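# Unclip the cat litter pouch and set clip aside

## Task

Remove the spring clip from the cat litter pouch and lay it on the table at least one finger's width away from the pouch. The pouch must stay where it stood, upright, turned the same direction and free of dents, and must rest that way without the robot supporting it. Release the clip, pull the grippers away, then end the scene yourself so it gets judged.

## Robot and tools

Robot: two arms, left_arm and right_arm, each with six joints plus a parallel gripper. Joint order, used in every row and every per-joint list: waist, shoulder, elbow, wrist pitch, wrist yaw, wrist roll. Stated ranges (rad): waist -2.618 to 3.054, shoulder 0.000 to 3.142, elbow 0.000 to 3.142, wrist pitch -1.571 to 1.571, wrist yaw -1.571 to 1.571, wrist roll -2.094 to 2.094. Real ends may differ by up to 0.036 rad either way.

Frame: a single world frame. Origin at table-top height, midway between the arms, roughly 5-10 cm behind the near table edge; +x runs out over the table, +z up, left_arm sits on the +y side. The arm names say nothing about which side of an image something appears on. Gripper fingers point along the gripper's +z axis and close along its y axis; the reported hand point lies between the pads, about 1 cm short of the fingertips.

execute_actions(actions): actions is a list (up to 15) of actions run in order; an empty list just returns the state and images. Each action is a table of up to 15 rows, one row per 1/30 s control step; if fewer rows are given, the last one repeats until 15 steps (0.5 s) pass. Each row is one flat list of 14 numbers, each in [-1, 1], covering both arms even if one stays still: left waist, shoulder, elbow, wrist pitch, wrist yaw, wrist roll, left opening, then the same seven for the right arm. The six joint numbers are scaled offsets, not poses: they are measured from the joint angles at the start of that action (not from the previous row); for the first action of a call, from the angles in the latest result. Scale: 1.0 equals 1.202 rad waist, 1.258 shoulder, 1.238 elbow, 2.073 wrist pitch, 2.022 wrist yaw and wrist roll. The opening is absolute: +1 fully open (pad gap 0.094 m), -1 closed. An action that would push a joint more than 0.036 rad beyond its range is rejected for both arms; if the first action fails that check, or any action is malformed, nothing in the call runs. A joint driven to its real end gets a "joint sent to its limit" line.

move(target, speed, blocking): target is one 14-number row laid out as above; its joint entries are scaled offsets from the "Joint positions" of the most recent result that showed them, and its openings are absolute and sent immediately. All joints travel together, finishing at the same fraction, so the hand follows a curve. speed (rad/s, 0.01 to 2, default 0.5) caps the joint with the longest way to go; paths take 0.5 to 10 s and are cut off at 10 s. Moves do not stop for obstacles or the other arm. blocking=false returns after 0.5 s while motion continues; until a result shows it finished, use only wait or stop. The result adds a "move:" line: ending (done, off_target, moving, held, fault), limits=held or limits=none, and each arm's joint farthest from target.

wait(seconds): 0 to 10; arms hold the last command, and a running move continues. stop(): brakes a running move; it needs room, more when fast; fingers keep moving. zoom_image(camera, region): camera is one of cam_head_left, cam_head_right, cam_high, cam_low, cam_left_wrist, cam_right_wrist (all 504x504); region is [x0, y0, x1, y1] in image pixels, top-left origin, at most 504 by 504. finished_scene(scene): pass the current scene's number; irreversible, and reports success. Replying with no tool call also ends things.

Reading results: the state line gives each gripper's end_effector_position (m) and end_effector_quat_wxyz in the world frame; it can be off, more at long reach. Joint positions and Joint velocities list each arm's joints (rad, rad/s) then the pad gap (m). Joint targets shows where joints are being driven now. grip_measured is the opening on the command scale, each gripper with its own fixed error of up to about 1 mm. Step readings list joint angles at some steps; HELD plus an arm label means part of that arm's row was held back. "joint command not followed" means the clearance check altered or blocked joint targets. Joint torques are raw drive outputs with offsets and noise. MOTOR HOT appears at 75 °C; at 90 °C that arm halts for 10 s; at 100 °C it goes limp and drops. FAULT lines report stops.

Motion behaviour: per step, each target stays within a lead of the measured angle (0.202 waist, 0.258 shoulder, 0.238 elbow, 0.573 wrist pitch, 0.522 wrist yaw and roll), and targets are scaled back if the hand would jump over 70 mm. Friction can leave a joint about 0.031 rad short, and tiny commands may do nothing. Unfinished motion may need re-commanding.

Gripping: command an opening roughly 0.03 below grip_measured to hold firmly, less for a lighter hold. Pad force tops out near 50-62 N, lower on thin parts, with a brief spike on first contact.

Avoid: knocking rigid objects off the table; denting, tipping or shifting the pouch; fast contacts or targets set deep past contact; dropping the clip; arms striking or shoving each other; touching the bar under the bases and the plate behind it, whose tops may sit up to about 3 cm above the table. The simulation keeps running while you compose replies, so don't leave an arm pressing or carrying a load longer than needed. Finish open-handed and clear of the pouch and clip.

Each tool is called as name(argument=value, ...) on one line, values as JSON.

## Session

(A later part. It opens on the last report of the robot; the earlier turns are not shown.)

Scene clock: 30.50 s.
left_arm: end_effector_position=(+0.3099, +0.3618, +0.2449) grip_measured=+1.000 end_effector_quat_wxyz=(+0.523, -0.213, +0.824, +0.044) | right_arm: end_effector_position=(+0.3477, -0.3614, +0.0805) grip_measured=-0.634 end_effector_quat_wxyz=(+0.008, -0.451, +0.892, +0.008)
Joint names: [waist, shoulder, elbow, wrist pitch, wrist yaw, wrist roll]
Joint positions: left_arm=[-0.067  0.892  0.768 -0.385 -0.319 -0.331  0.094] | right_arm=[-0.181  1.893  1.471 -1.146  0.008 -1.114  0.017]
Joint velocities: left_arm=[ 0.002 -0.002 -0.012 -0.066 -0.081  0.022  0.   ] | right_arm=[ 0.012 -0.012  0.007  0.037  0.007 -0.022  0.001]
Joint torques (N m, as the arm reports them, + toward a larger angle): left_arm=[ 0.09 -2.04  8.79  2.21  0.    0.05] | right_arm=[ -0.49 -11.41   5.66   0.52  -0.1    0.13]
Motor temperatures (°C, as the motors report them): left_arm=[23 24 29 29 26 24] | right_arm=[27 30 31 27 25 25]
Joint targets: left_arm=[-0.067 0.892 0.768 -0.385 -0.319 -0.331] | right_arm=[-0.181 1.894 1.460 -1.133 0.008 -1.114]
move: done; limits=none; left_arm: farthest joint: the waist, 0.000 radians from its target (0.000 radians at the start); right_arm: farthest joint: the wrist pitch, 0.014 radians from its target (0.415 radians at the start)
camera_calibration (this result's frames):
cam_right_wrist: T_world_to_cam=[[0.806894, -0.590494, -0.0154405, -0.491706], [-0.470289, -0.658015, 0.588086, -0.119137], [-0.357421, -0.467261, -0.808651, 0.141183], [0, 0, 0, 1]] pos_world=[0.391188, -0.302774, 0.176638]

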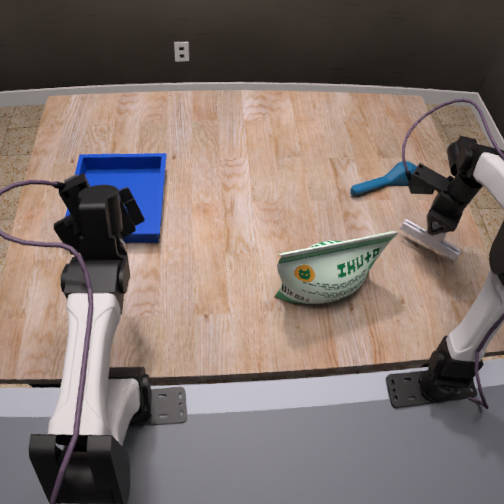

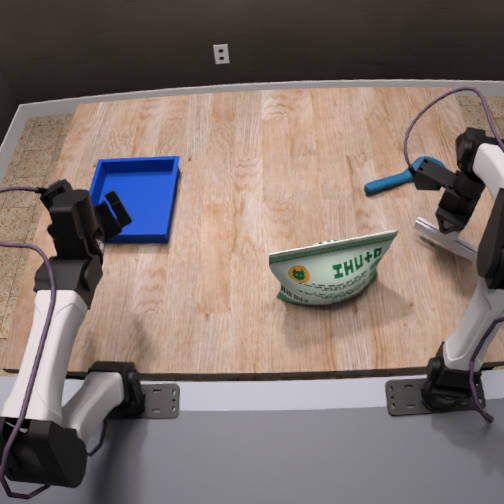

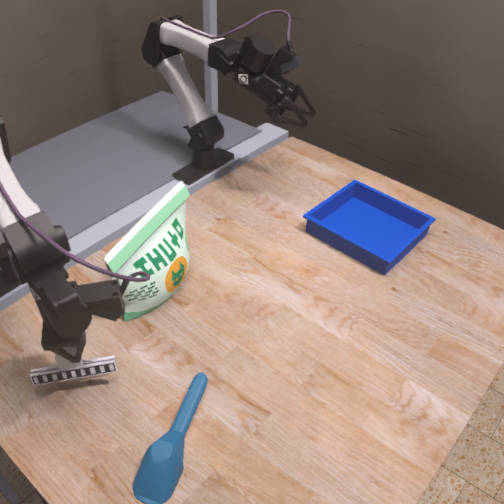

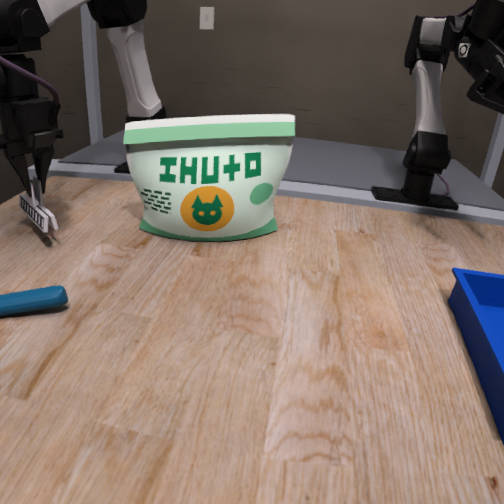

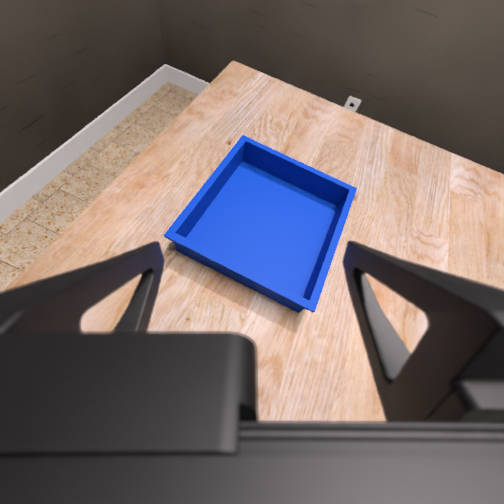

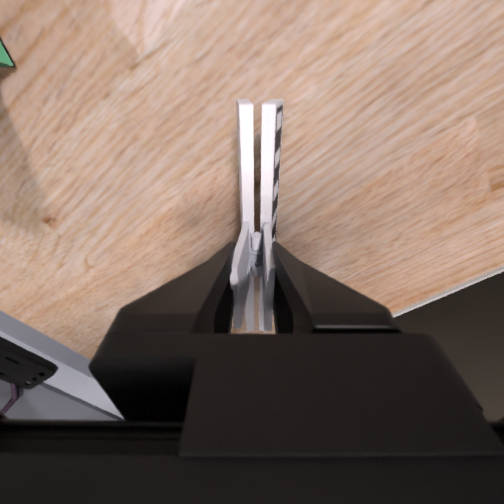

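move(target=[0,0,0,0,0,0,1, 0,0.06,0,0.03,0,0,-1], speed=0.2)

move(target=[0,0,0,0,0,0,1, 0,0,0,0,0,0,1])

move(target=[0,0,0,0,0,0,1, 0,-0.3,0,0,0,0,1])

finished_scene(scene=1)

Scene clock: 36.13 s.
left_arm: end_effector_position=(+0.3099, +0.3618, +0.2449) grip_measured=+1.000 end_effector_quat_wxyz=(+0.523, -0.213, +0.824, +0.044) | right_arm: end_effector_position=(+0.3564, -0.3623, +0.0585) grip_measured=-0.634 end_effector_quat_wxyz=(+0.002, -0.451, +0.892, +0.013)
Joint names: [waist, shoulder, elbow, wrist pitch, wrist yaw, wrist roll]
Joint positions: left_arm=[-0.067  0.892  0.768 -0.385 -0.319 -0.331  0.094] | right_arm=[-0.181  1.958  1.471 -1.096  0.008 -1.114  0.017]
Joint velocities: left_arm=[-0.037 -0.007  0.012 -0.051  0.066 -0.081  0.   ] | right_arm=[-0.002 -0.012 -0.007  0.007  0.022  0.022 -0.   ]
Joint torques (N m, as the arm reports them, + toward a larger angle): left_arm=[ 0.09 -2.05  8.78  2.21  0.    0.05] | right_arm=[ -0.49 -11.24   6.39   0.48  -0.1    0.13]
Motor temperatures (°C, as the motors report them): left_arm=[23 24 30 30 26 24] | right_arm=[27 32 31 27 25 25]
Joint targets: left_arm=[-0.067 0.892 0.768 -0.385 -0.319 -0.331] | right_arm=[-0.181 1.968 1.471 -1.084 0.008 -1.114]
move: done; limits=none; left_arm: farthest joint: the waist, 0.000 radians from its target (0.000 radians at the start); right_arm: farthest joint: the wrist pitch, 0.013 radians from its target (0.061 radians at the start)
camera_calibration (this result's frames):
cam_right_wrist: T_world_to_cam=[[0.806827, -0.590051, -0.0294896, -0.498662], [-0.460888, -0.65987, 0.593425, -0.106984], [-0.36961, -0.4652, -0.804349, 0.130931], [0, 0, 0, 1]] pos_world=[0.40142, -0.303923, 0.154096]

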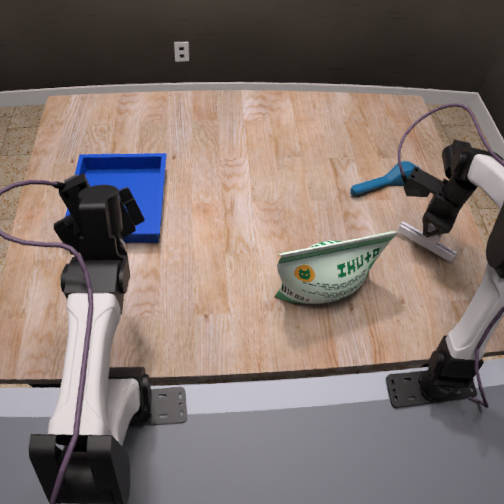

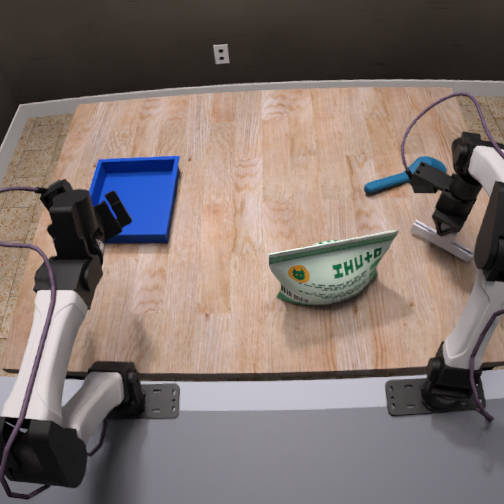

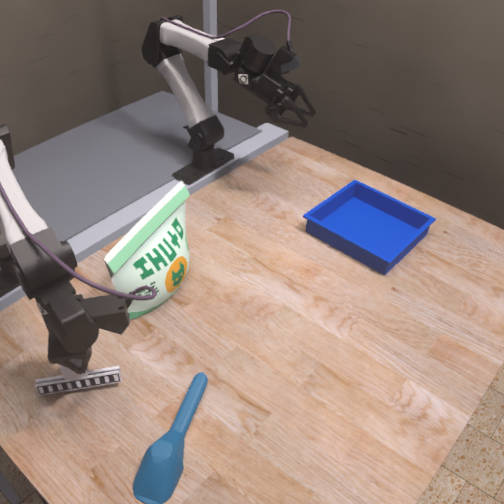

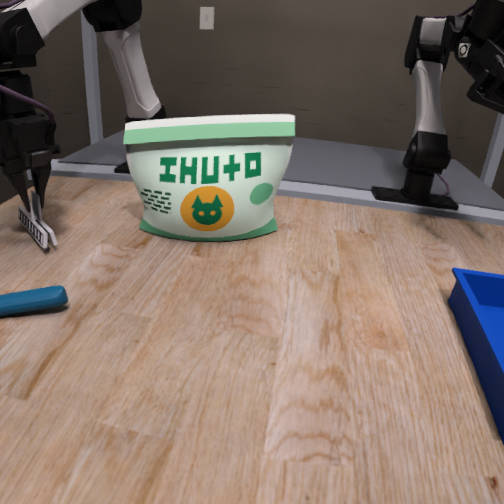

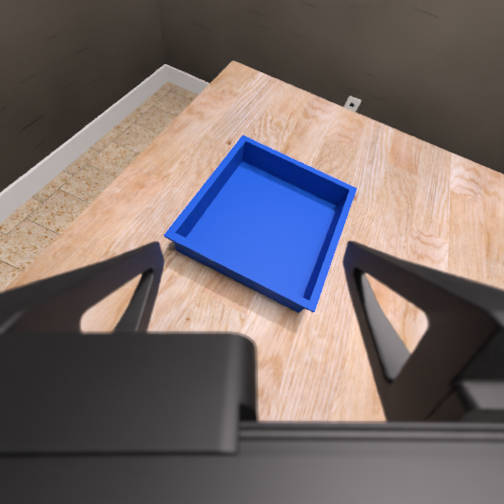

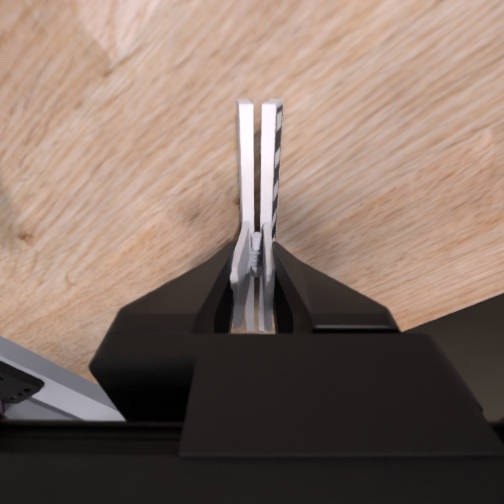

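Scene clock: 36.63 s.
left_arm: end_effector_position=(+0.3099, +0.3618, +0.2449) grip_measured=+1.000 end_effector_quat_wxyz=(+0.523, -0.213, +0.824, +0.044) | right_arm: end_effector_position=(+0.3564, -0.3623, +0.0585) grip_measured=+1.000 end_effector_quat_wxyz=(+0.002, -0.451, +0.892, +0.013)
Joint names: [waist, shoulder, elbow, wrist pitch, wrist yaw, wrist roll]
Joint positions: left_arm=[-0.067  0.892  0.768 -0.385 -0.319 -0.331  0.094] | right_arm=[-0.181  1.958  1.471 -1.096  0.008 -1.114  0.094]
Joint velocities: left_arm=[-0.017 -0.007 -0.012 -0.007  0.066 -0.022  0.   ] | right_arm=[-0.012 -0.002 -0.002  0.007 -0.081  0.022  0.001]
Joint torques (N m, as the arm reports them, + toward a larger angle): left_arm=[ 0.09 -2.04  8.77  2.21  0.    0.05] | right_arm=[ -0.5  -12.15   6.35   0.38  -0.1    0.13]
Motor temperatures (°C, as the motors report them): left_arm=[23 24 30 30 26 24] | right_arm=[27 32 31 27 25 25]
Joint targets: left_arm=[-0.067 0.892 0.768 -0.385 -0.319 -0.331] | right_arm=[-0.181 1.958 1.471 -1.096 0.008 -1.114]
move: done; limits=none; left_arm: farthest joint: the waist, 0.000 radians from its target (0.000 radians at the start); right_arm: farthest joint: the waist, 0.000 radians from its target (0.000 radians at the start)
camera_calibration (this result's frames):
cam_right_wrist: T_world_to_cam=[[0.806828, -0.590058, -0.0293224, -0.498704], [-0.460845, -0.659649, 0.593704, -0.106983], [-0.369662, -0.465504, -0.804149, 0.130792], [0, 0, 0, 1]] pos_world=[0.401414, -0.303951, 0.15407]

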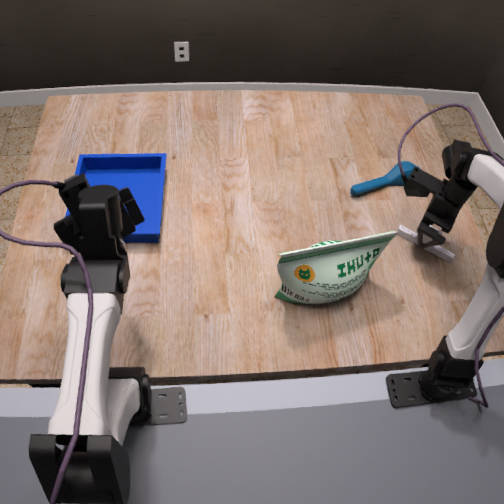

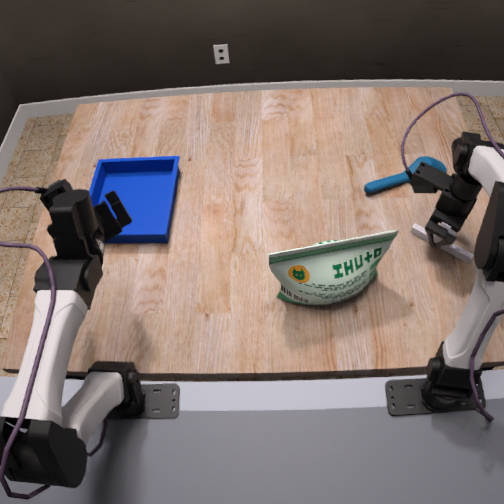

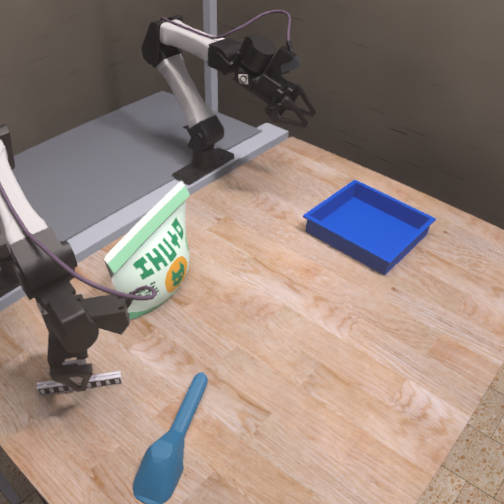

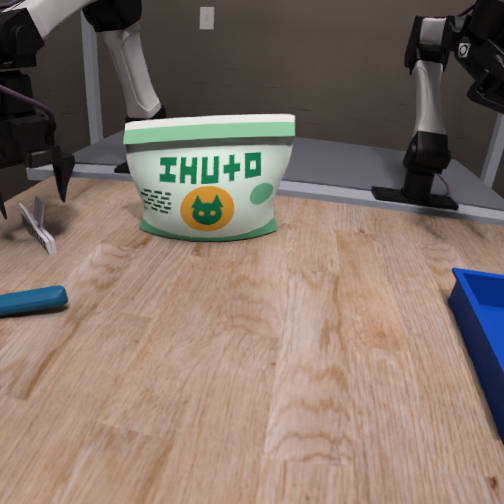

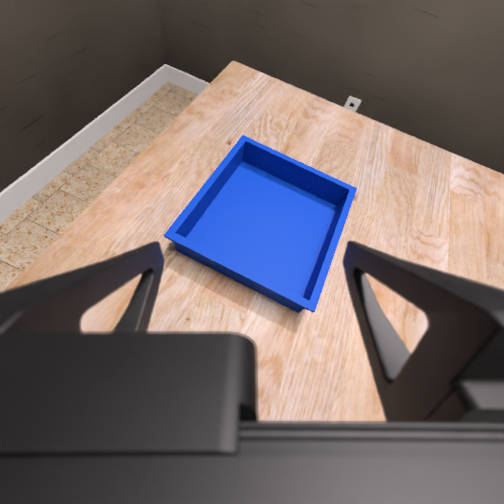

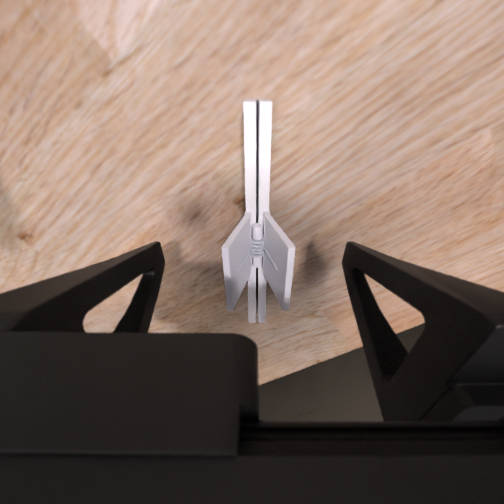

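Scene clock: 37.80 s.
left_arm: end_effector_position=(+0.3099, +0.3618, +0.2449) grip_measured=+1.000 end_effector_quat_wxyz=(+0.523, -0.213, +0.824, +0.044) | right_arm: end_effector_position=(+0.3548, -0.3660, +0.1893) grip_measured=+1.000 end_effector_quat_wxyz=(+0.152, -0.440, +0.879, -0.101)
Joint names: [waist, shoulder, elbow, wrist pitch, wrist yaw, wrist roll]
Joint positions: left_arm=[-0.067  0.892  0.768 -0.385 -0.319 -0.331  0.094] | right_arm=[-0.181  1.578  1.471 -1.096  0.008 -1.114  0.094]
Joint velocities: left_arm=[ 0.002  0.002  0.002 -0.037 -0.007 -0.022  0.   ] | right_arm=[-0.017  0.002  0.002  0.007 -0.037 -0.037  0.   ]
Joint torques (N m, as the arm reports them, + toward a larger angle): left_arm=[ 0.11 -2.05  8.79  2.21  0.01  0.06] | right_arm=[-0.5  -8.48  7.13  1.09 -0.09  0.17]
Motor temperatures (°C, as the motors report them): left_arm=[23 24 30 30 26 24] | right_arm=[27 32 31 27 25 25]
Joint targets: left_arm=[-0.067 0.892 0.768 -0.385 -0.319 -0.331] | right_arm=[-0.181 1.580 1.471 -1.096 0.008 -1.114]
move: done; limits=none; left_arm: farthest joint: the waist, 0.000 radians from its target (0.000 radians at the start); right_arm: farthest joint: the shoulder, 0.002 radians from its target (0.377 radians at the start)
camera_calibration (this result's frames):
cam_right_wrist: T_world_to_cam=[[0.74796, -0.58972, 0.304607, -0.537959], [-0.660808, -0.618494, 0.425202, -0.0699549], [-0.0623522, -0.519321, -0.852301, 0.114048], [0, 0, 0, 1]] pos_world=[0.363257, -0.301285, 0.290815]

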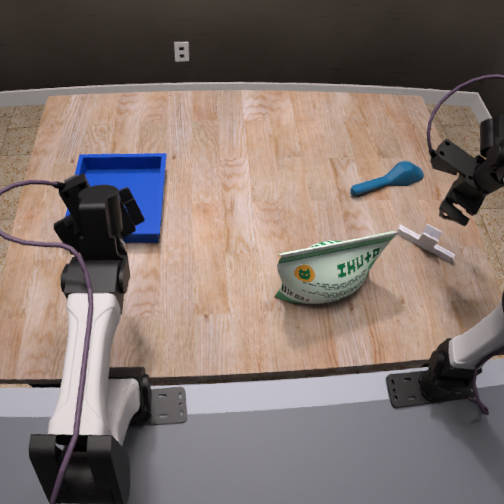

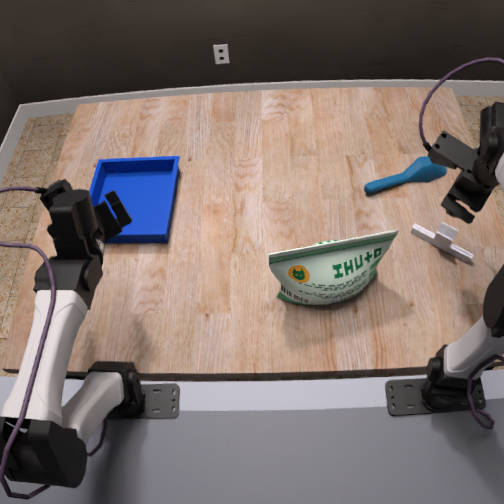

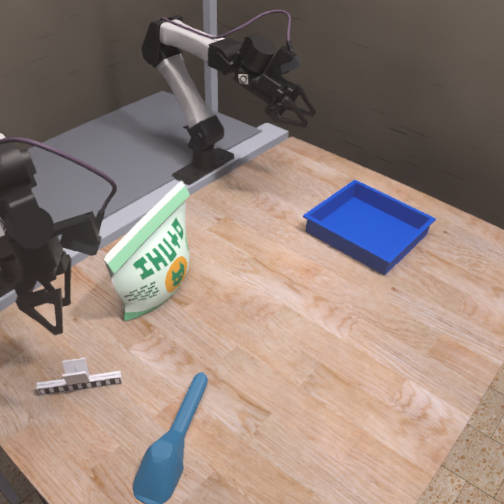

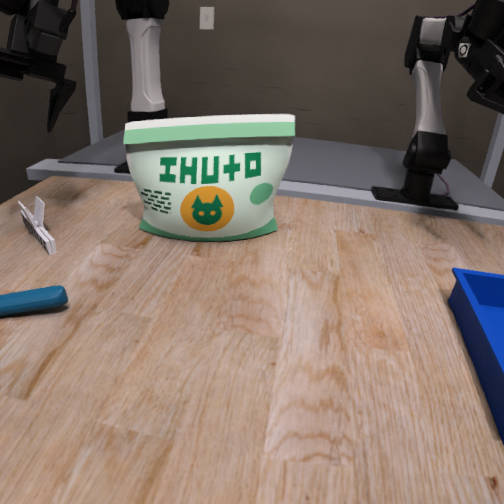

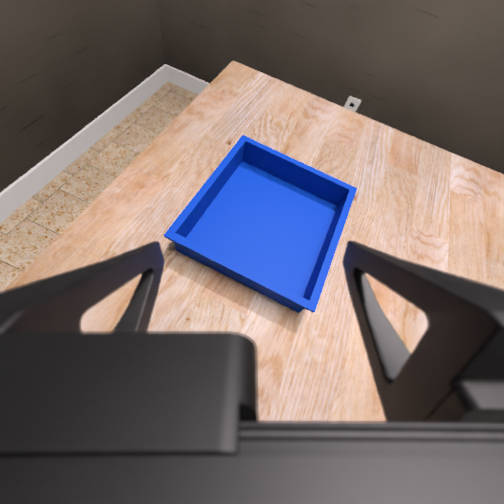

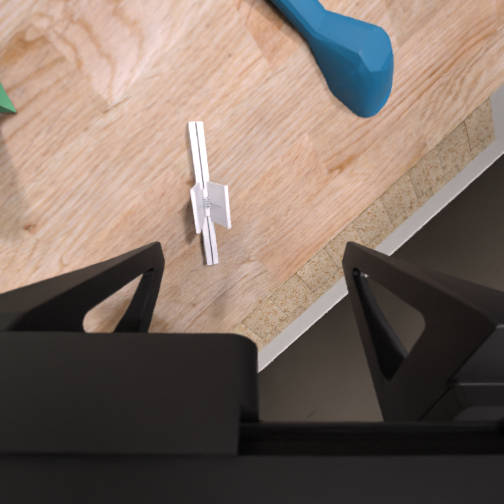

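The scene is finished: the task was done.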